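# Thin a branch by snapping off alternate fruitlets

## Task

Starting the count at the branch tip, break off fruitlets number 1, 3, 5 and every other one after that, leaving numbers 2, 4, 6 and so on attached. Every removed fruitlet has to finish lying on the mat under the branch; letting it fall there from the branch is fine. Avoid striking any fruitlet hard or clamping one at full gripper force, since either can fail the job, and nothing may be knocked or placed off the table. The result only counts if it stays that way on its own once the robot stops holding anything.

## Robot and tools

Robot: a single six-joint arm (a Trossen WidowX AI follower) with a two-finger parallel gripper. The fingers point along the gripper's +x axis and close along its y axis.

Scene frame: origin on the table surface directly under the arm base, +z up, +y to the left when facing along +x. Results report end_effector_position in metres and end_effector_quat_wxyz. That position is the point midway between the finger pads, 3 to 4 cm behind the fingertips. It gets less accurate at long reach, and the base may be slightly tilted.

Joint order. Every row and every per-joint list uses this order: waist (joint_0), wrist pitch (joint_3), wrist roll (joint_5), shoulder (joint_1), elbow (joint_2), wrist yaw (joint_4). The gripper opening comes after them. Do not use the URDF's order. Ranges in radians: waist -3.054 to 3.054, shoulder 0.000 to 3.142, elbow 0.000 to 2.356, wrist pitch -1.571 to 1.571, wrist yaw -1.571 to 1.571, wrist roll -3.142 to 3.142. Each real end may be off by up to 0.010 rad.

A row is 7 numbers, each in [-1, 1]. The first six are joint offsets, scaled so that 1.0 means 0.9615 rad for waist, shoulder and elbow, 1.713 for wrist pitch, 1.767 for wrist yaw and 1.728 for wrist roll. The seventh is an absolute gripper opening: +1 is fully open (0.088 m pad gap), empty fingers touch near -0.80, and values down to -1 close no further. A full close takes at least 0.5 s.

execute_actions(actions): a list of actions. Each action is a table of up to 15 rows, one row per 1/30 s control step. A shorter table keeps repeating its last row until the 15 steps are used, so one action lasts 0.5 s. The joint numbers in each row are offsets from the angles at the start of that action, not from the previous row. For the first action of a call, the start is the last reported state. An action is refused if it would push a joint more than 0.010 rad beyond its range. If the first action fails that check, or any action is malformed, the whole call does nothing. A joint driven into its end is stopped there, and the result may say "joint sent to its limit". An empty list just returns the state and images.

move(target, speed, blocking): target is one 7-number row. Its joint offsets count from the Joint positions in the most recent result that printed them, not from wherever the arm is when the move starts. All joints travel in step, so the hand follows a curve. speed is the top speed in rad/s of the joint with the farthest to go: 0.01 to 2, default 0.5. A path lasts at least 0.5 s and at most 10 s; a longer one is cut off short of the target. The fingers' value is applied at the start. The move does not avoid obstacles, and faster moves or targets set deeper past a contact hit and press harder. The extra "move:" line gives the ending (done, off_target, moving, held, fault), limits=held or limits=none, and the joint farthest from its target. With blocking=false you get a result after 0.5 s while the arm keeps going. Until a result shows the move has ended, execute_actions and move are refused, so call wait or stop first.

wait(seconds): 0 to 10 s; the arm keeps its last command, and a running move carries on. stop(): brakes a running move; fast motion needs room to brake, and the fingers keep moving. zoom_image(camera, region): enlarges [x0, y0, x1, y1] pixels, at most 504 by 504, from one camera's latest image. Cameras: cam_head_left, cam_head_right, cam_high, cam_low, cam_wrist, each 504x504. show_instructions() shows the reference images. read_manual(section) returns licence texts only. finished_scene(scene) ends scene 1 or 2 for good and reports success.

Reading results: Joint positions and velocities are in rad and rad/s, plus the pad gap in m. Joint targets are the angles the joints are currently being driven toward. grip_measured is the opening on the command scale. It can be off by about 1 mm, and it reads up to about 0.061 narrower while squeezing something hard. Commanding about 0.07 below grip_measured holds firmly; a smaller margin holds more gently. External joint torques estimate outside pushing, but friction and any held weight are mixed in. Step readings list joint angles, and HELD marks steps that were limited. "joint command not followed" means the clearance check changed the targets.

Motion limits: each joint target stays within about 0.21 to 0.27 rad of the measured angle, and a step that would move the hand more than 70 mm is scaled down. Big moves therefore need several actions, and an unfinished motion should be commanded again. Friction can leave joints short of their targets, especially at full reach, so check where they ended.

Things to avoid: torque on a joint at its load limit (waist 17.2, shoulder 21.3, elbow 21.3, wrist pitch 5.61, wrist yaw 5.59, wrist roll 5.24 N m) freezes the arm for 10 s. Motors heat up while holding a load: a warning appears at 50 °C and a stop comes at 95 °C. Do not strike fruitlets hard, squeeze them at full force, drop things off the table, or push hard. The robot keeps acting while you think, and quicker, smoother, lower-effort solutions are better.

Each tool is called after "Request:" by a JSON object that holds its "api" and its "payload", one argument or row to a line.

## Session

Request:
{"api": "execute_actions", "payload": {
  "actions": []
}}

Scene clock: 0.00 s.
end_effector_position=(+0.3422, -0.2501, +0.2533) grip_measured=+0.832 end_effector_quat_wxyz=(-0.407, +0.624, -0.618, -0.251) end_effector_velocity=(-0.001, +0.001, -0.000) end_effector_angular_velocity=(+0.008, +0.011, +0.016)
Joint names: [waist, wrist pitch, wrist roll, shoulder, elbow, wrist yaw]
Joint positions: [-0.728 -0.905 -2.143  2.494  1.784 -0.211  0.08 ]
Joint velocities: [-0.002 -0.007 -0.022 -0.002 -0.002 -0.007 -0.   ]
Joint torques (N m, as the arm reports them, + toward a larger angle): no reading
External joint torques (N m, as the arm's controller estimates them; a push from outside toward a larger angle lowers the number): no reading
Heat: hottest waist 31 °C (+0.0 °C/min).
Joint targets: [-0.728 -0.905 -2.143 2.494 1.784 -0.211]
camera_calibration (this result's frames):
cam_wrist: T_world_to_cam=[[0.98694, -0.0720824, 0.144059, -0.381398], [-0.159612, -0.558302, 0.814139, -0.268304], [0.0217433, -0.826501, -0.562516, 0.00552874], [0, 0, 0, 1]] pos_world=[0.333472, -0.172717, 0.276491]

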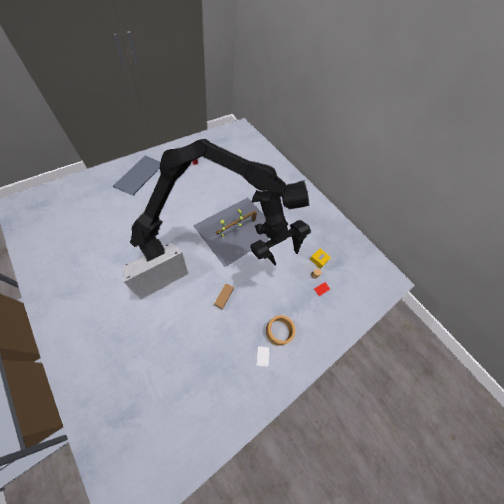

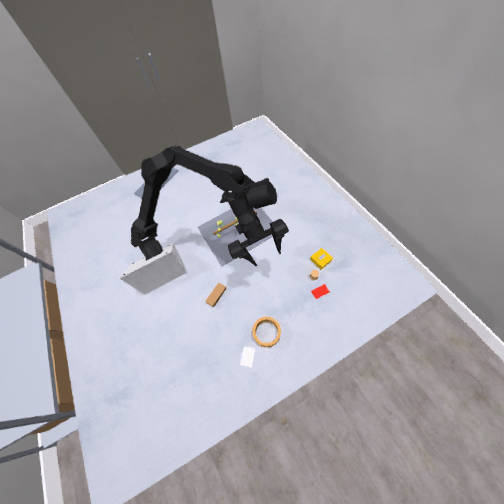

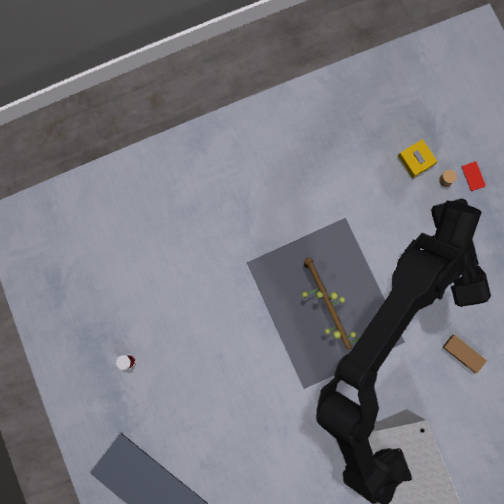

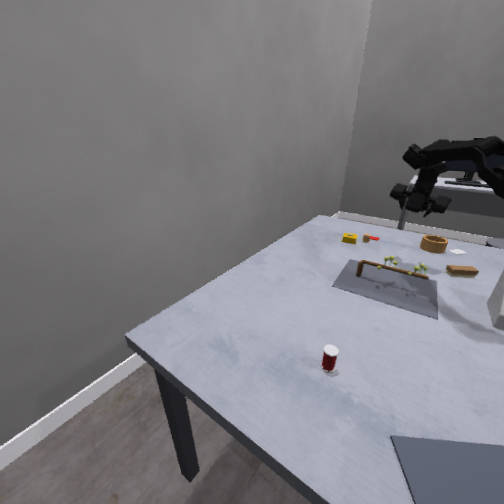

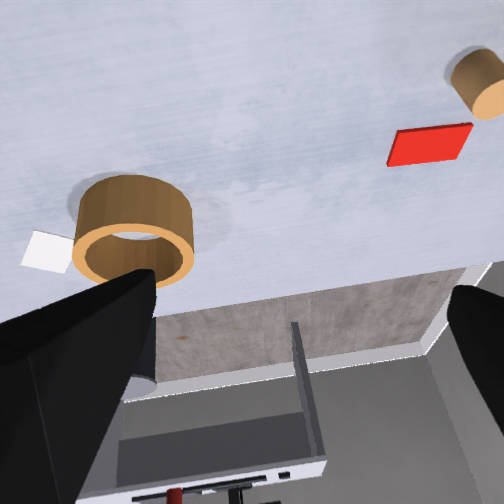

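Request:
{"api": "move", "payload": {
  "target": [0.205,-0.268,0.771,-0.476,-0.475,-0.246,1],
  "speed": 0.9
}}

Request:
{"api": "zoom_image", "payload": {
  "camera": "cam_low",
  "region": [345, 235, 445, 305]
}}

Scene clock: 14.53 s.
end_effector_position=(+0.2809, -0.0105, +0.1905) grip_measured=+1.000 end_effector_quat_wxyz=(+0.707, -0.025, +0.706, +0.025) end_effector_velocity=(+0.002, +0.004, +0.002) end_effector_angular_velocity=(+0.015, -0.018, +0.022)
Joint names: [waist, wrist pitch, wrist roll, shoulder, elbow, wrist yaw]
Joint positions: [-0.533 -1.362 -0.814  2.044  1.339 -0.641  0.088]
Joint velocities: [-0.002 -0.007 -0.022 -0.007  0.002 -0.022  0.   ]
Joint torques (N m, as the arm reports them, + toward a larger angle): [-4.32  0.01  0.1  -5.18  2.14 -0.21]
External joint torques (N m, as the arm's controller estimates them; a push from outside toward a larger angle lowers the number): [ 0.83 -0.24  0.1  -0.75 -2.44 -0.16]
Heat: hottest waist 33 °C (+8.3 °C/min).
Joint targets: [-0.531 -1.364 -0.811 2.036 1.327 -0.646]
move: off_target; limits=none; farthest joint: the elbow, 0.012 radians from its target (0.457 radians at the start)
camera_calibration (this result's frames):
cam_wrist: T_world_to_cam=[[0.120606, -0.992179, -0.0321845, -0.0273113], [-0.922664, -0.124, 0.365123, 0.211234], [-0.366258, -0.0143407, -0.930403, 0.357169], [0, 0, 0, 1]] pos_world=[0.329008, 0.00421746, 0.254306]

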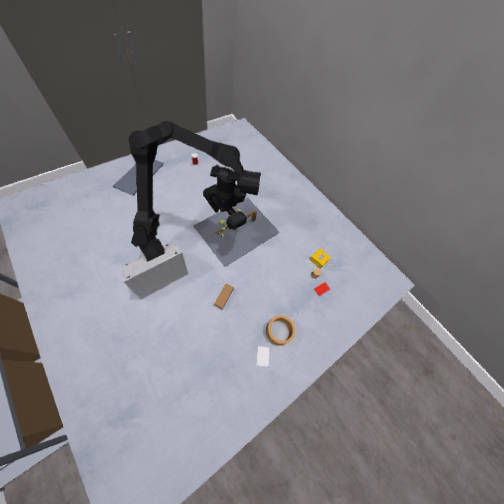

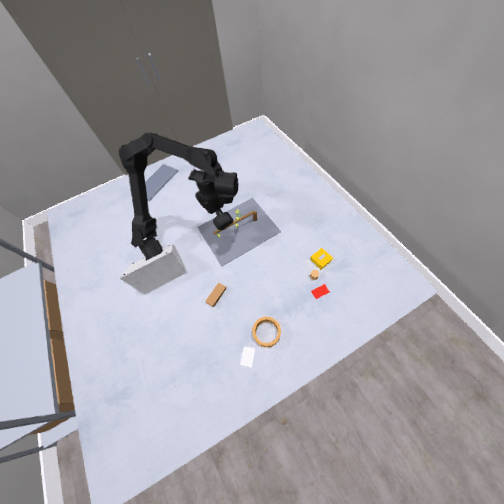

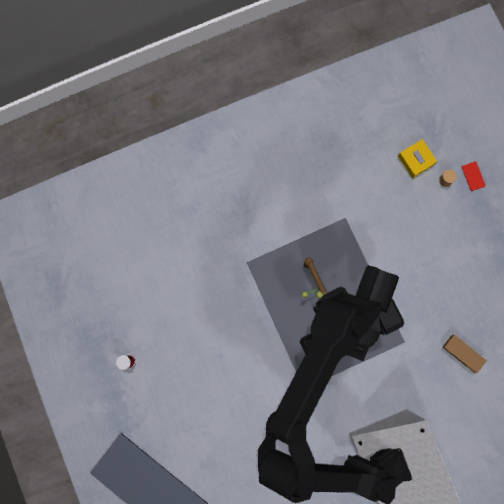

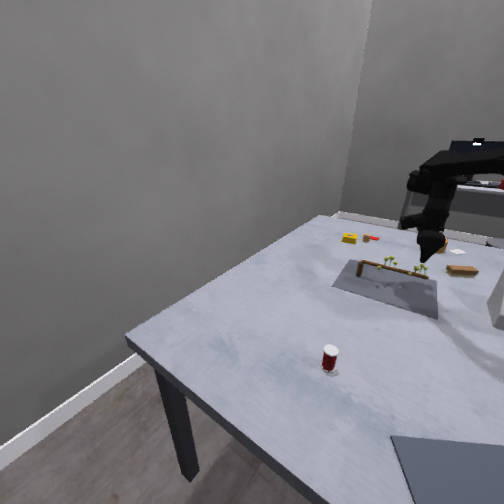

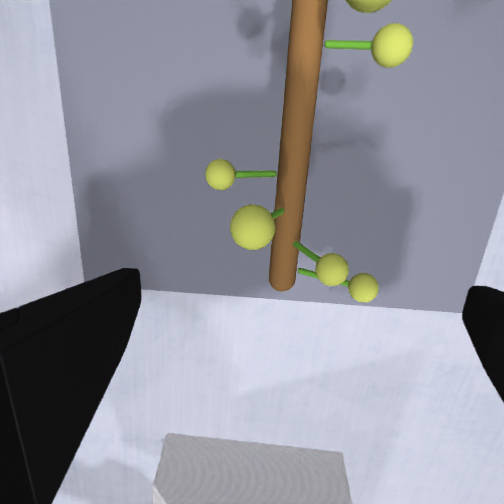

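Region (345, 235, 445, 305) of cam_low's 504x504 image, scaled by 5.040, with more detail than that image has; it fills the top 353 rows of this view, and the rest is white.

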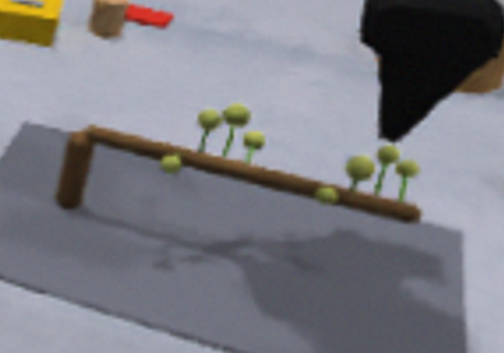

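Request:
{"api": "move", "payload": {
  "target": [0.063,0.119,0.04,-0.129,-0.304,-0.018,1],
  "speed": 0.3
}}

Scene clock: 31.70 s.
end_effector_position=(+0.2495, +0.0009, +0.1451) grip_measured=+1.000 end_effector_quat_wxyz=(+0.706, -0.024, +0.707, +0.025) end_effector_velocity=(-0.002, +0.001, -0.000) end_effector_angular_velocity=(-0.002, +0.011, -0.010)
Joint names: [waist, wrist pitch, wrist roll, shoulder, elbow, wrist yaw]
Joint positions: [-0.474 -1.161 -0.749  1.928  1.058 -0.669  0.088]
Joint velocities: [ 0.002 -0.007  0.007 -0.002 -0.002  0.007  0.   ]
Joint torques (N m, as the arm reports them, + toward a larger angle): [-3.82  0.26  0.11 -4.49  2.08 -0.21]
External joint torques (N m, as the arm's controller estimates them; a push from outside toward a larger angle lowers the number): [ 0.79  0.03  0.11 -0.75 -2.27 -0.16]
Heat: hottest waist 34 °C (+5.7 °C/min).
Joint targets: [-0.472 -1.158 -0.745 1.920 1.047 -0.673]
move: off_target; limits=none; farthest joint: the elbow, 0.011 radians from its target (0.292 radians at the start)
camera_calibration (this result's frames):
cam_wrist: T_world_to_cam=[[0.118844, -0.992322, -0.0342567, -0.0129597], [-0.922296, -0.123105, 0.366353, 0.199959], [-0.367757, -0.0119442, -0.929845, 0.303811], [0, 0, 0, 1]] pos_world=[0.29769, 0.0153845, 0.208797]

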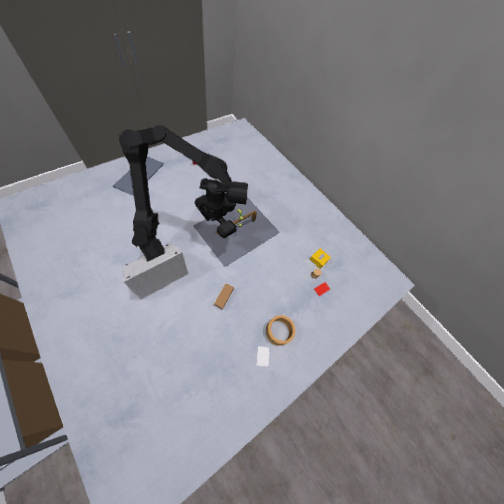

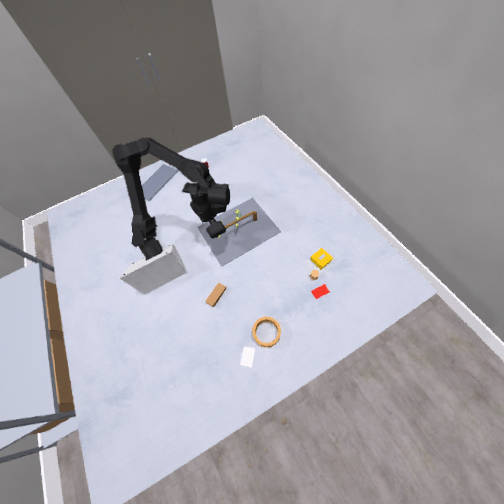

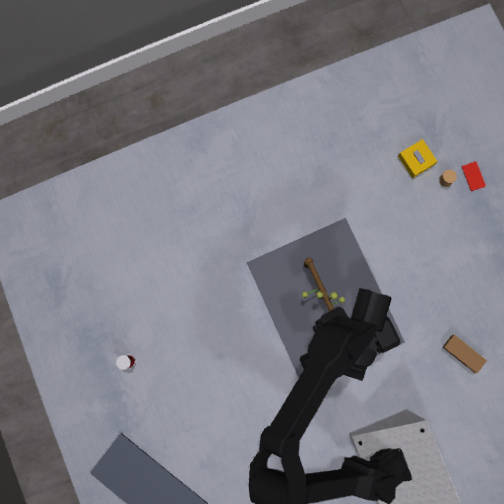

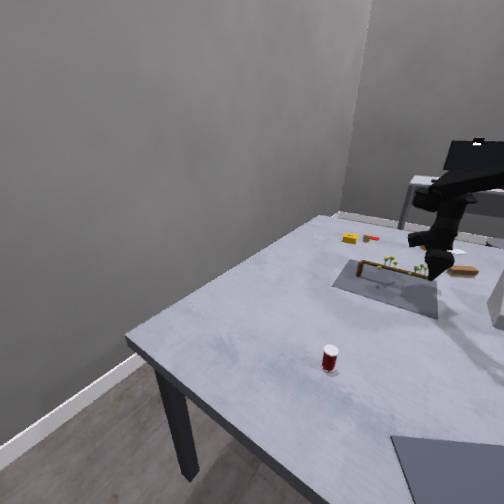

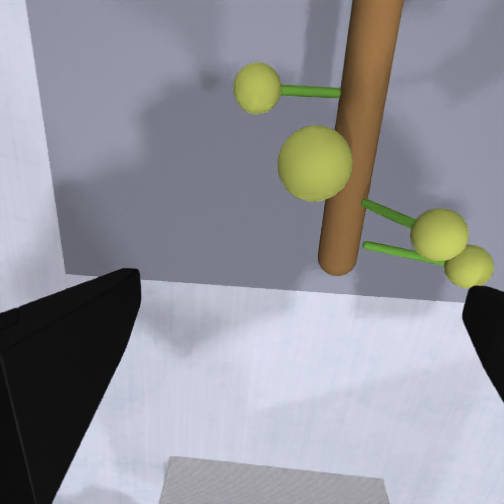

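Request:
{"api": "move", "payload": {
  "target": [-0.041,0.039,-0.026,0.072,-0.041,0.01,-0.08],
  "speed": 0.1
}}

Scene clock: 51.70 s.
end_effector_position=(+0.2438, -0.0212, +0.1348) grip_measured=-0.077 end_effector_quat_wxyz=(+0.707, -0.023, +0.706, +0.026) end_effector_velocity=(-0.003, -0.001, -0.000) end_effector_angular_velocity=(+0.001, +0.010, +0.013)
Joint names: [waist, wrist pitch, wrist roll, shoulder, elbow, wrist yaw]
Joint positions: [-0.51  -1.096 -0.79   1.99   1.03  -0.656  0.035]
Joint velocities: [-0.002 -0.007 -0.022  0.002 -0.002  0.007  0.   ]
Joint torques (N m, as the arm reports them, + toward a larger angle): [-4.23  0.26 -0.1  -3.18  2.04  0.11]
External joint torques (N m, as the arm's controller estimates them; a push from outside toward a larger angle lowers the number): [ 0.41  0.02 -0.1   0.78 -2.31  0.15]
Heat: hottest waist 34 °C (+3.5 °C/min).
Joint targets: [-0.513 -1.094 -0.794 1.998 1.019 -0.651]
move: off_target; limits=none; farthest joint: the elbow, 0.011 radians from its target (0.039 radians at the start)
camera_calibration (this result's frames):
cam_wrist: T_world_to_cam=[[0.118963, -0.992213, -0.0369002, -0.0341784], [-0.922759, -0.124203, 0.364814, 0.196111], [-0.366557, -0.00934929, -0.930349, 0.291744], [0, 0, 0, 1]] pos_world=[0.29197, -0.00682711, 0.198618]

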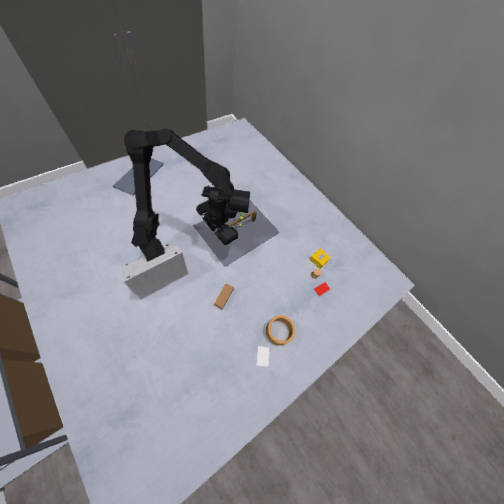

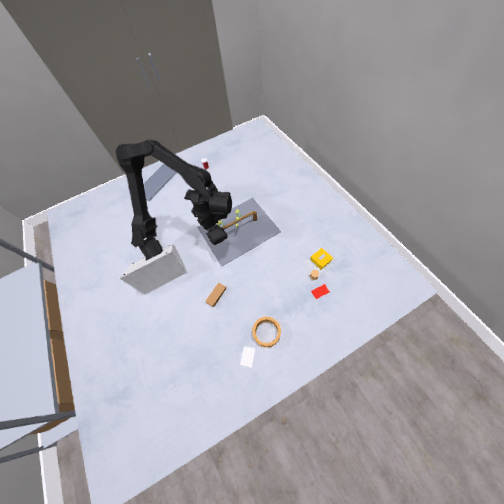

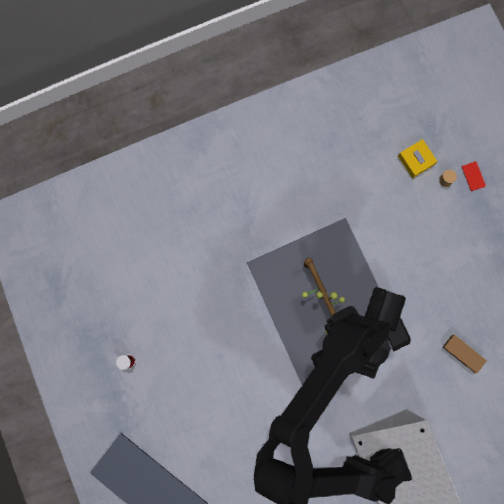

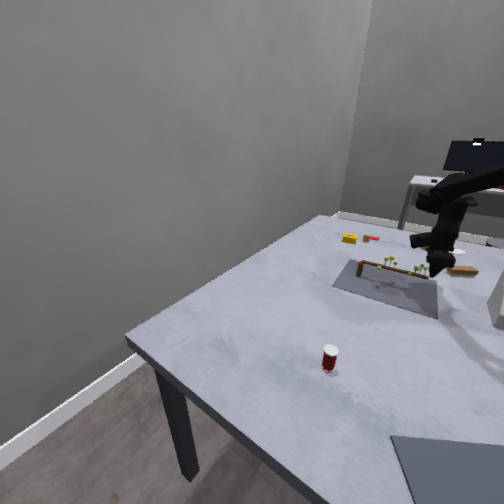

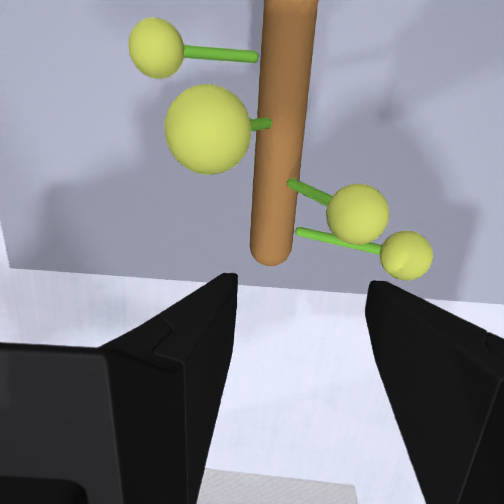

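Request:
{"api": "move", "payload": {
  "target": [0.047,-0.008,0.031,0.063,0.111,-0.012,-0.08],
  "speed": 0.07
}}

Scene clock: 57.67 s.
end_effector_position=(+0.2676, -0.0206, +0.1349) grip_measured=-0.077 end_effector_quat_wxyz=(+0.705, -0.023, +0.708, +0.025) end_effector_velocity=(+0.000, +0.003, -0.000) end_effector_angular_velocity=(+0.023, -0.008, -0.031)
Joint names: [waist, wrist pitch, wrist roll, shoulder, elbow, wrist yaw]
Joint positions: [-0.467 -1.109 -0.74   2.044  1.123 -0.671  0.035]
Joint velocities: [-0.002 -0.007  0.022  0.002 -0.002 -0.022 -0.   ]
Joint torques (N m, as the arm reports them, + toward a larger angle): [-4.15  0.05  0.1  -3.59  4.2  -0.24]
External joint torques (N m, as the arm's controller estimates them; a push from outside toward a larger angle lowers the number): [ 0.88 -0.18  0.1   0.84 -0.1  -0.19]
Heat: hottest waist 35 °C (+4.2 °C/min).
Joint targets: [-0.465 -1.110 -0.737 2.051 1.136 -0.676]
move: off_target; limits=none; farthest joint: the elbow, 0.014 radians from its target (0.107 radians at the start)
camera_calibration (this result's frames):
cam_wrist: T_world_to_cam=[[0.115793, -0.992627, -0.0358376, -0.0357317], [-0.921543, -0.120823, 0.368998, 0.217242], [-0.370608, -0.00970151, -0.928739, 0.301388], [0, 0, 0, 1]] pos_world=[0.316033, -0.00629636, 0.198468]

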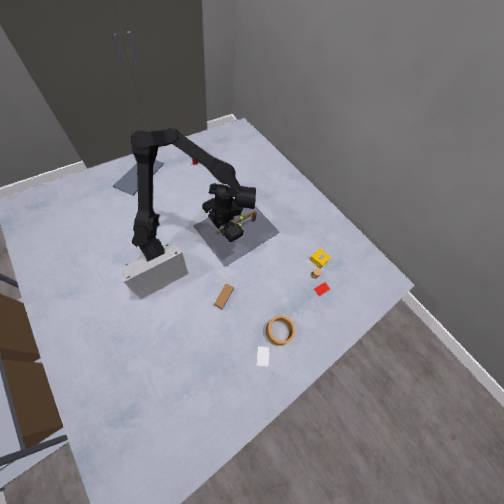

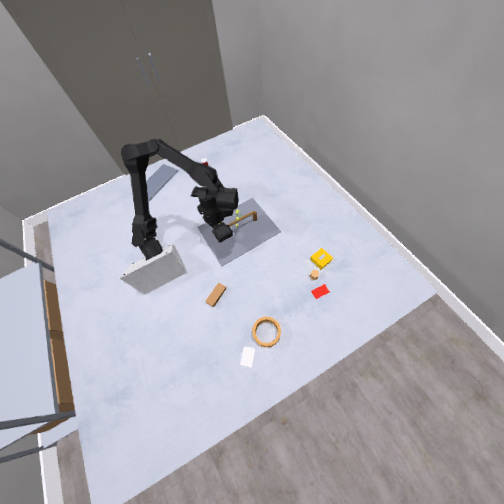

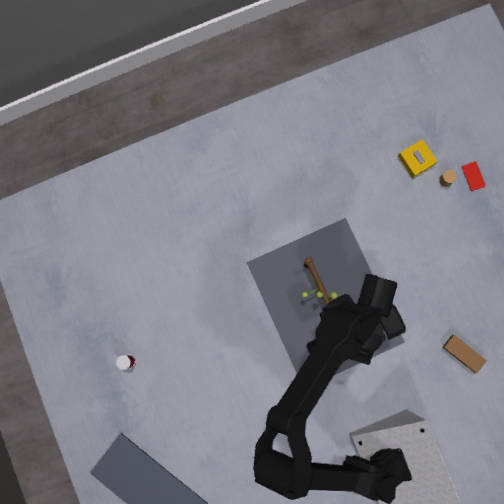

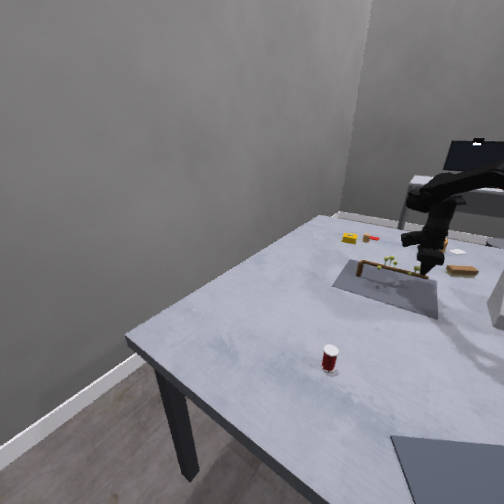

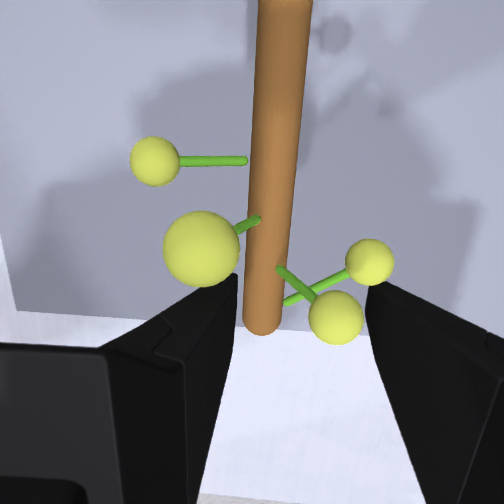

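Request:
{"api": "move", "payload": {
  "target": [0.047,-0.008,0.031,0.06,0.116,-0.014,-0.12],
  "speed": 0.07
}}

Scene clock: 64.20 s.
end_effector_position=(+0.2936, -0.0174, +0.1350) grip_measured=-0.118 end_effector_quat_wxyz=(+0.707, -0.024, +0.706, +0.026) end_effector_velocity=(-0.000, -0.002, +0.001) end_effector_angular_velocity=(-0.009, -0.002, -0.004)
Joint names: [waist, wrist pitch, wrist roll, shoulder, elbow, wrist yaw]
Joint positions: [-0.423 -1.121 -0.69   2.093  1.222 -0.692  0.033]
Joint velocities: [-0.002  0.007  0.007 -0.002 -0.002  0.007  0.   ]
Joint torques (N m, as the arm reports them, + toward a larger angle): [-4.57  0.    0.12 -3.86  4.09 -0.21]
External joint torques (N m, as the arm's controller estimates them; a push from outside toward a larger angle lowers the number): [ 0.94 -0.25  0.12  1.04 -0.22 -0.16]
Heat: hottest waist 35 °C (+3.0 °C/min).
Joint targets: [-0.421 -1.123 -0.686 2.101 1.234 -0.696]
move: off_target; limits=none; farthest joint: the elbow, 0.013 radians from its target (0.111 radians at the start)
camera_calibration (this result's frames):
cam_wrist: T_world_to_cam=[[0.120044, -0.992173, -0.0343927, -0.0370664], [-0.922741, -0.12429, 0.36483, 0.242419], [-0.366249, -0.01206, -0.930439, 0.310084], [0, 0, 0, 1]] pos_world=[0.341708, -0.00290647, 0.198797]

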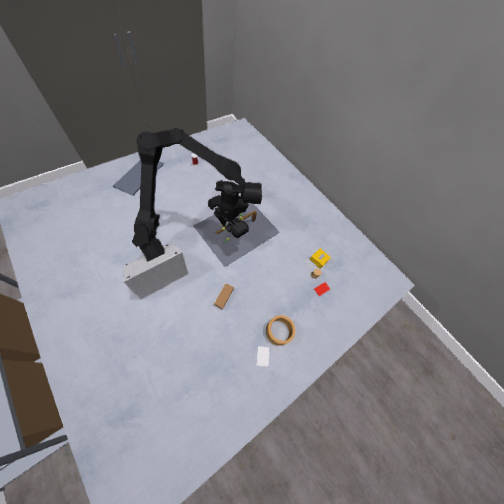

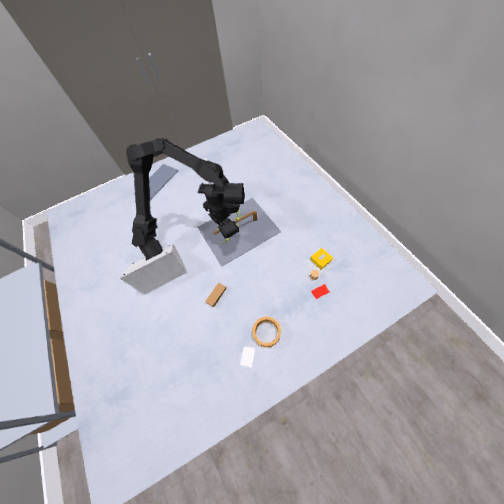

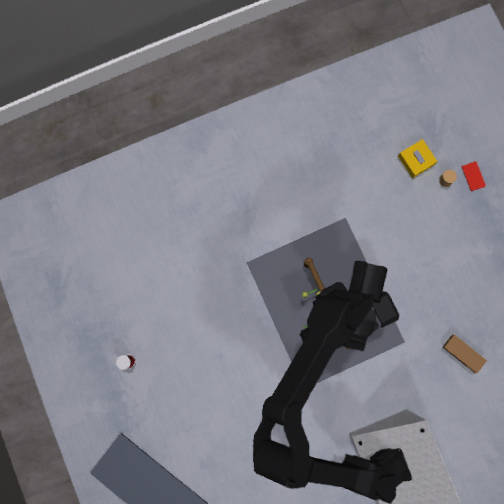

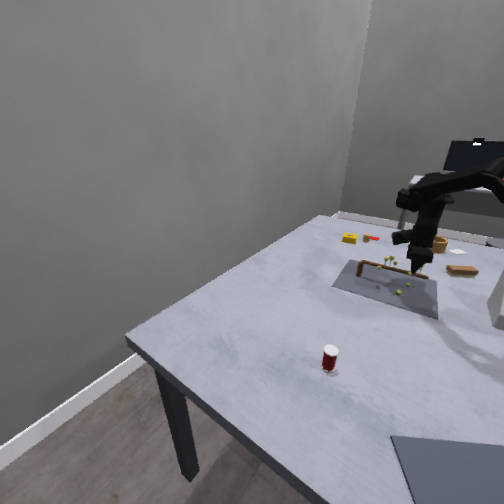

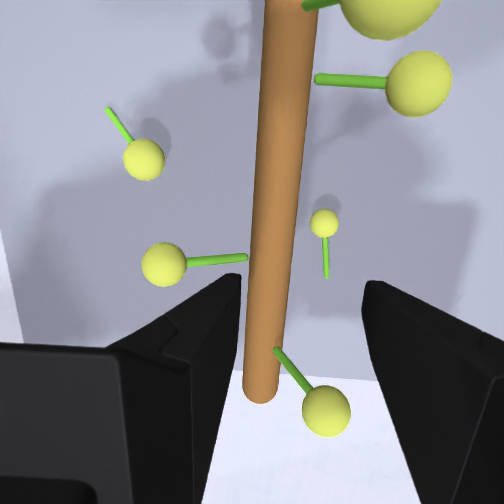

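Request:
{"api": "move", "payload": {
  "target": [-0.021,-0.024,0,0,0.036,0,-0.08],
  "speed": 0.1
}}

Request:
{"api": "move", "payload": {
  "target": [0.056,0,0.026,0.08,0.129,-0.01,-0.08],
  "speed": 0.1
}}

Scene clock: 71.77 s.
end_effector_position=(+0.2933, -0.0170, +0.1427) grip_measured=-0.083 end_effector_quat_wxyz=(+0.708, -0.014, +0.706, +0.020) end_effector_velocity=(-0.002, -0.002, +0.001) end_effector_angular_velocity=(-0.017, +0.013, +0.004)
Joint names: [waist, wrist pitch, wrist roll, shoulder, elbow, wrist yaw]
Joint positions: [-0.44  -1.16  -0.69   2.094  1.244 -0.692  0.035]
Joint velocities: [-0.002 -0.007 -0.007 -0.002  0.002  0.022 -0.   ]
Joint torques (N m, as the arm reports them, + toward a larger angle): [-4.96 -0.02  0.   -4.7   4.11 -0.05]
External joint torques (N m, as the arm's controller estimates them; a push from outside toward a larger angle lowers the number): [ 0.54 -0.26  0.    0.14 -0.22  0.  ]
Heat: hottest waist 35 °C (+2.0 °C/min).
Joint targets: [-0.443 -1.162 -0.690 2.094 1.256 -0.692]
move: off_target; limits=none; farthest joint: the elbow, 0.013 radians from its target (0.035 radians at the start)
camera_calibration (this result's frames):
cam_wrist: T_world_to_cam=[[0.0975461, -0.994346, -0.0419577, -0.0286601], [-0.925784, -0.106131, 0.36285, 0.240872], [-0.365251, 0.00344927, -0.930903, 0.317139], [0, 0, 0, 1]] pos_world=[0.341627, -0.00402798, 0.206623]

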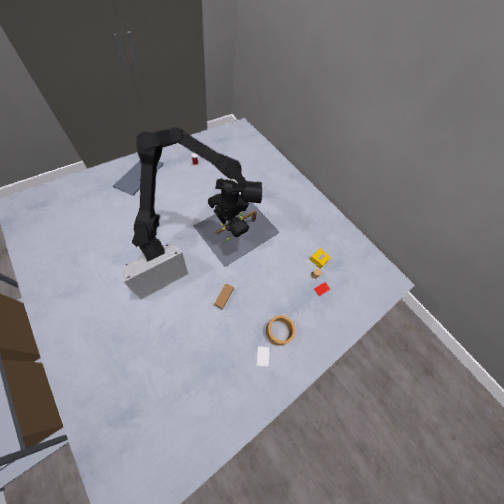

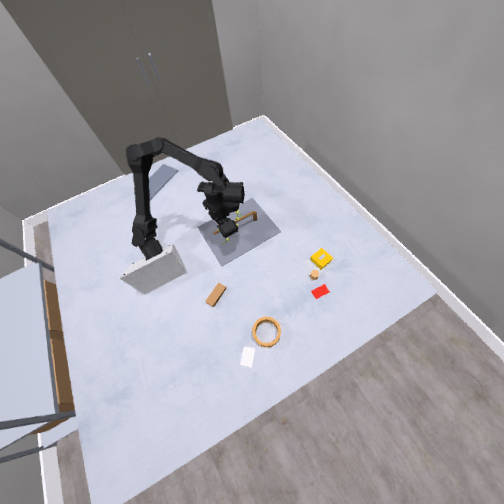

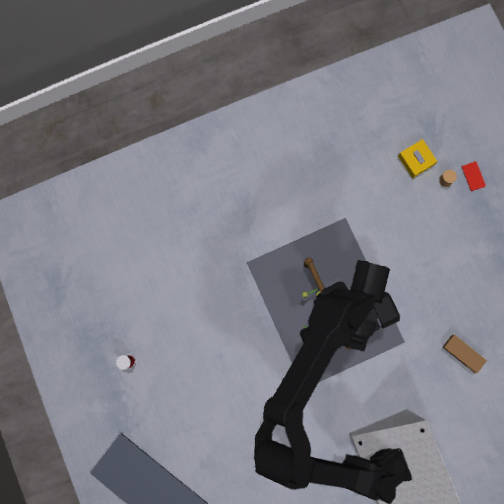

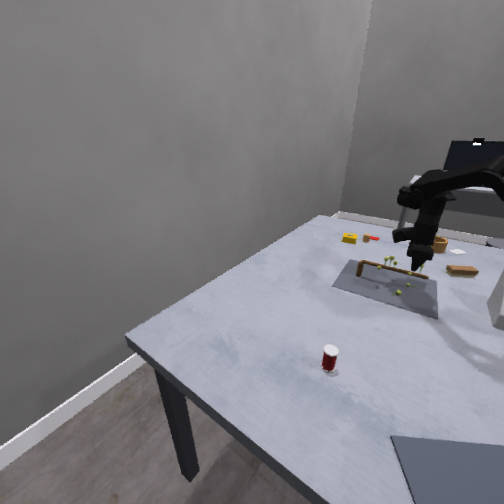

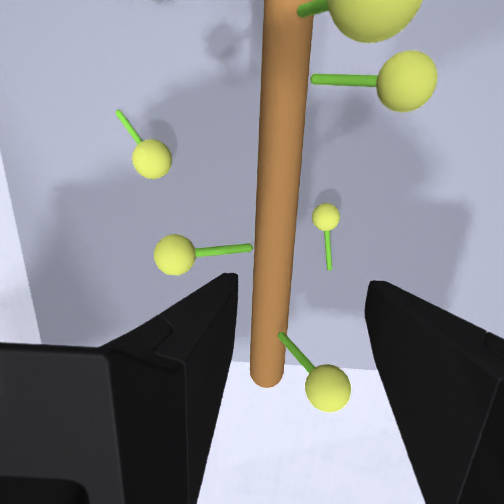

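Scene clock: 73.37 s.
end_effector_position=(+0.3223, -0.0154, +0.1374) grip_measured=-0.083 end_effector_quat_wxyz=(+0.706, -0.025, +0.707, +0.026) end_effector_velocity=(+0.002, +0.001, +0.002) end_effector_angular_velocity=(+0.015, -0.022, -0.008)
Joint names: [waist, wrist pitch, wrist roll, shoulder, elbow, wrist yaw]
Joint positions: [-0.387 -1.16  -0.649  2.162  1.355 -0.705  0.035]
Joint velocities: [-0.007  0.007  0.007 -0.002 -0.002 -0.022 -0.   ]
Joint torques (N m, as the arm reports them, + toward a larger angle): [-5.01  0.12  0.12 -4.29  4.11 -0.2 ]
External joint torques (N m, as the arm's controller estimates them; a push from outside toward a larger angle lowers the number): [ 1.05 -0.13  0.12  1.11 -0.18 -0.16]
Heat: hottest waist 35 °C (+2.0 °C/min).
Joint targets: [-0.386 -1.160 -0.645 2.170 1.368 -0.709]
move: off_target; limits=none; farthest joint: the elbow, 0.013 radians from its target (0.124 radians at the start)
camera_calibration (this result's frames):
cam_wrist: T_world_to_cam=[[0.120669, -0.992091, -0.0345711, -0.0386101], [-0.92208, -0.124917, 0.366284, 0.267853], [-0.367706, -0.0123216, -0.929861, 0.323235], [0, 0, 0, 1]] pos_world=[0.370496, -0.000862595, 0.201119]

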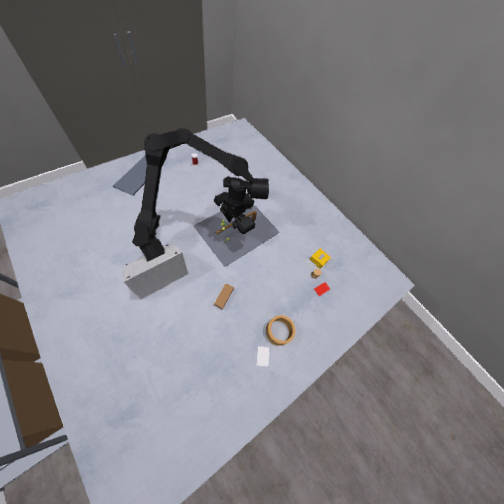

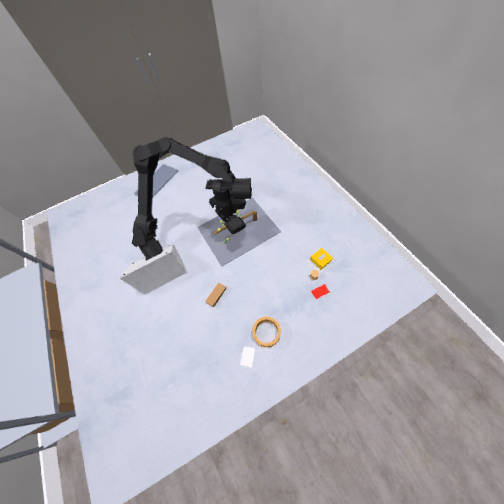

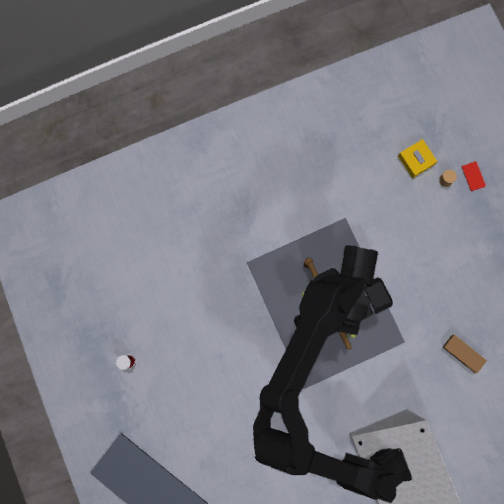

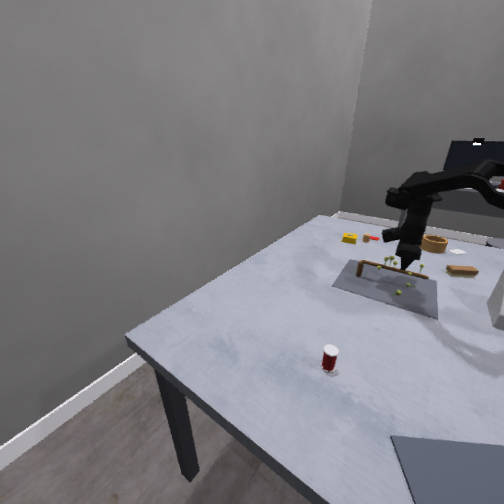

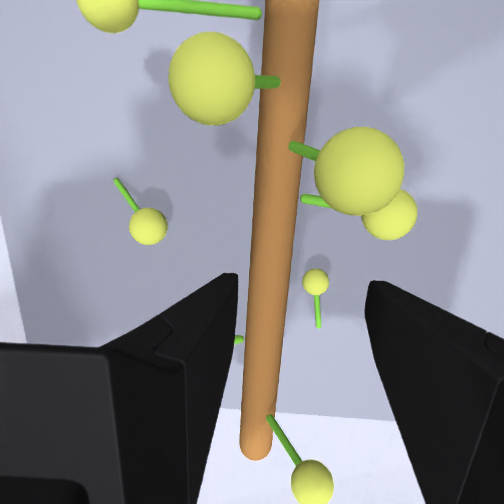

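Request:
{"api": "move", "payload": {
  "target": [0.006,-0.059,0.007,0.056,0.171,-0.003,-0.08],
  "speed": 0.12
}}

Scene clock: 91.03 s.
end_effector_position=(+0.3447, -0.0101, +0.1547) grip_measured=-0.083 end_effector_quat_wxyz=(+0.707, -0.025, +0.706, +0.025) end_effector_velocity=(-0.000, +0.002, -0.000) end_effector_angular_velocity=(+0.024, -0.006, -0.002)
Joint names: [waist, wrist pitch, wrist roll, shoulder, elbow, wrist yaw]
Joint positions: [-0.383 -1.258 -0.64   2.207  1.507 -0.706  0.035]
Joint velocities: [-0.002 -0.007 -0.007  0.002 -0.002 -0.022  0.   ]
Joint torques (N m, as the arm reports them, + toward a larger angle): [-5.35  0.    0.1  -4.67  4.13 -0.19]
External joint torques (N m, as the arm's controller estimates them; a push from outside toward a larger angle lowers the number): [ 1.04 -0.24  0.1   1.02 -0.17 -0.15]
Heat: hottest waist 37 °C (+3.0 °C/min).
Joint targets: [-0.382 -1.260 -0.637 2.216 1.520 -0.710]
move: off_target; limits=none; farthest joint: the elbow, 0.012 radians from its target (0.164 radians at the start)
camera_calibration (this result's frames):
cam_wrist: T_world_to_cam=[[0.119882, -0.992269, -0.0321159, -0.0355434], [-0.923108, -0.123315, 0.364231, 0.28356], [-0.365376, -0.0140184, -0.930755, 0.346942], [0, 0, 0, 1]] pos_world=[0.392781, 0.00456218, 0.218495]

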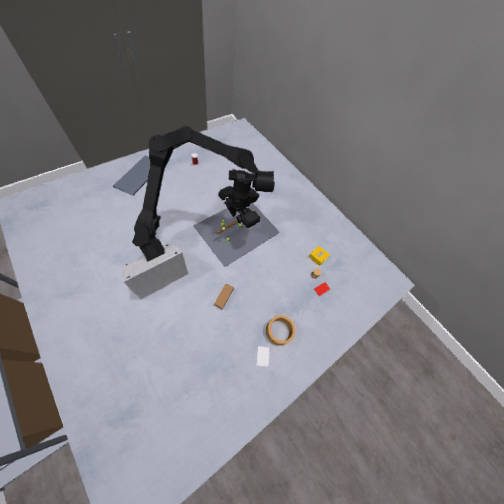

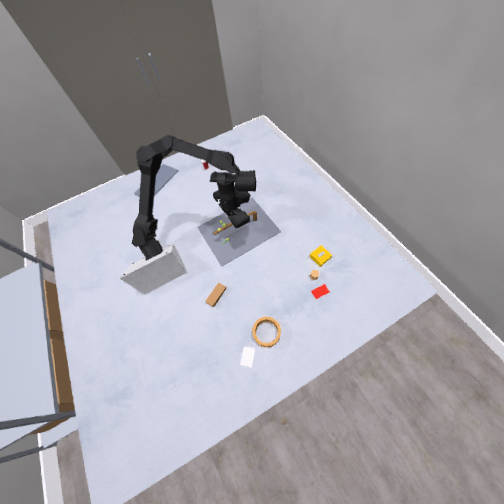

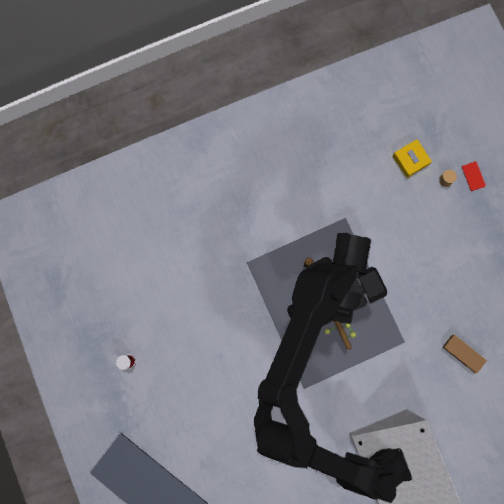

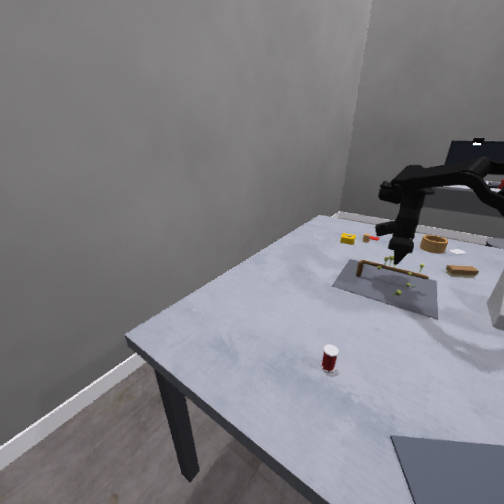

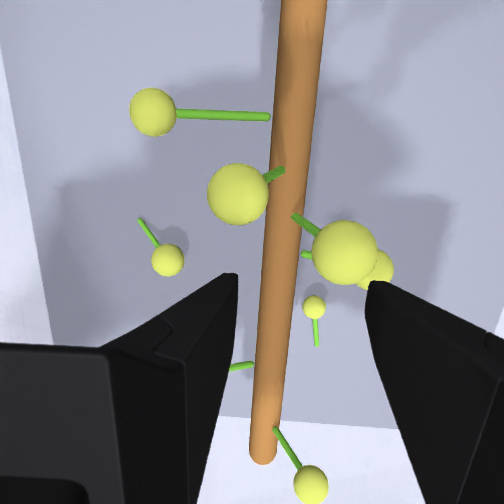

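Request:
{"api": "move", "payload": {
  "target": [0.061,0.083,0.042,0.004,-0.11,-0.015,-0.08],
  "speed": 0.07
}}

Scene clock: 103.60 s.
end_effector_position=(+0.3448, -0.0091, +0.1229) grip_measured=-0.083 end_effector_quat_wxyz=(+0.707, -0.025, +0.706, +0.026) end_effector_velocity=(-0.005, -0.000, +0.002) end_effector_angular_velocity=(+0.001, +0.013, -0.012)
Joint names: [waist, wrist pitch, wrist roll, shoulder, elbow, wrist yaw]
Joint positions: [-0.326 -1.119 -0.571  2.207  1.412 -0.729  0.035]
Joint velocities: [-0.007 -0.022 -0.007 -0.002 -0.002  0.007 -0.   ]
Joint torques (N m, as the arm reports them, + toward a larger angle): [-5.37  0.27  0.11 -5.19  1.95 -0.2 ]
External joint torques (N m, as the arm's controller estimates them; a push from outside toward a larger angle lowers the number): [ 1.05  0.05  0.11  0.57 -2.17 -0.16]
Heat: hottest waist 38 °C (+4.0 °C/min).
Joint targets: [-0.325 -1.116 -0.567 2.211 1.401 -0.733]
move: off_target; limits=none; farthest joint: the elbow, 0.011 radians from its target (0.106 radians at the start)
camera_calibration (this result's frames):
cam_wrist: T_world_to_cam=[[0.12069, -0.992091, -0.0344886, -0.0355494], [-0.923, -0.124937, 0.363954, 0.295311], [-0.365384, -0.0120926, -0.930778, 0.317385], [0, 0, 0, 1]] pos_world=[0.39283, 0.00546513, 0.186709]

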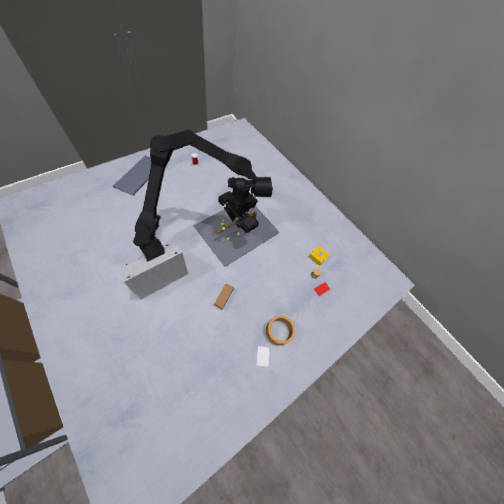

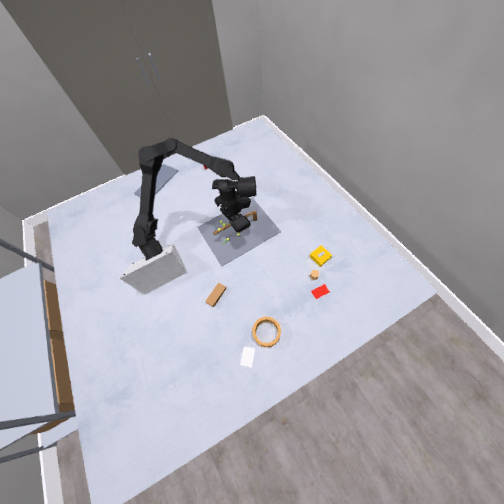

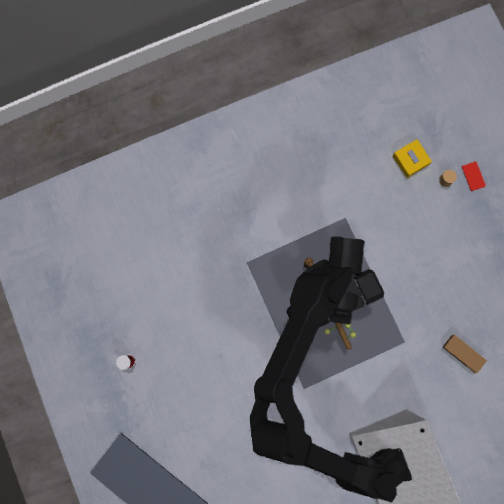

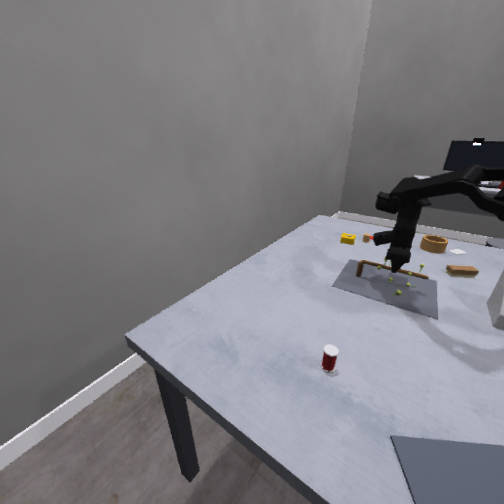

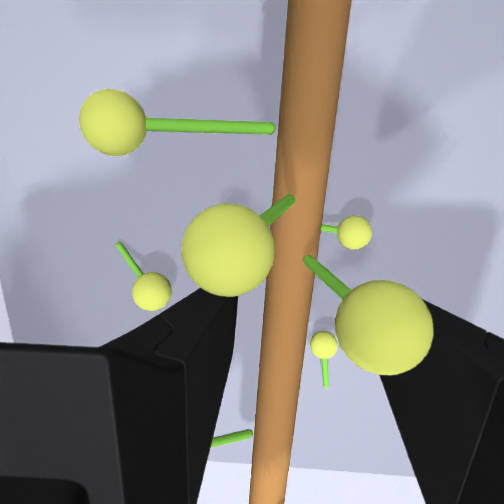

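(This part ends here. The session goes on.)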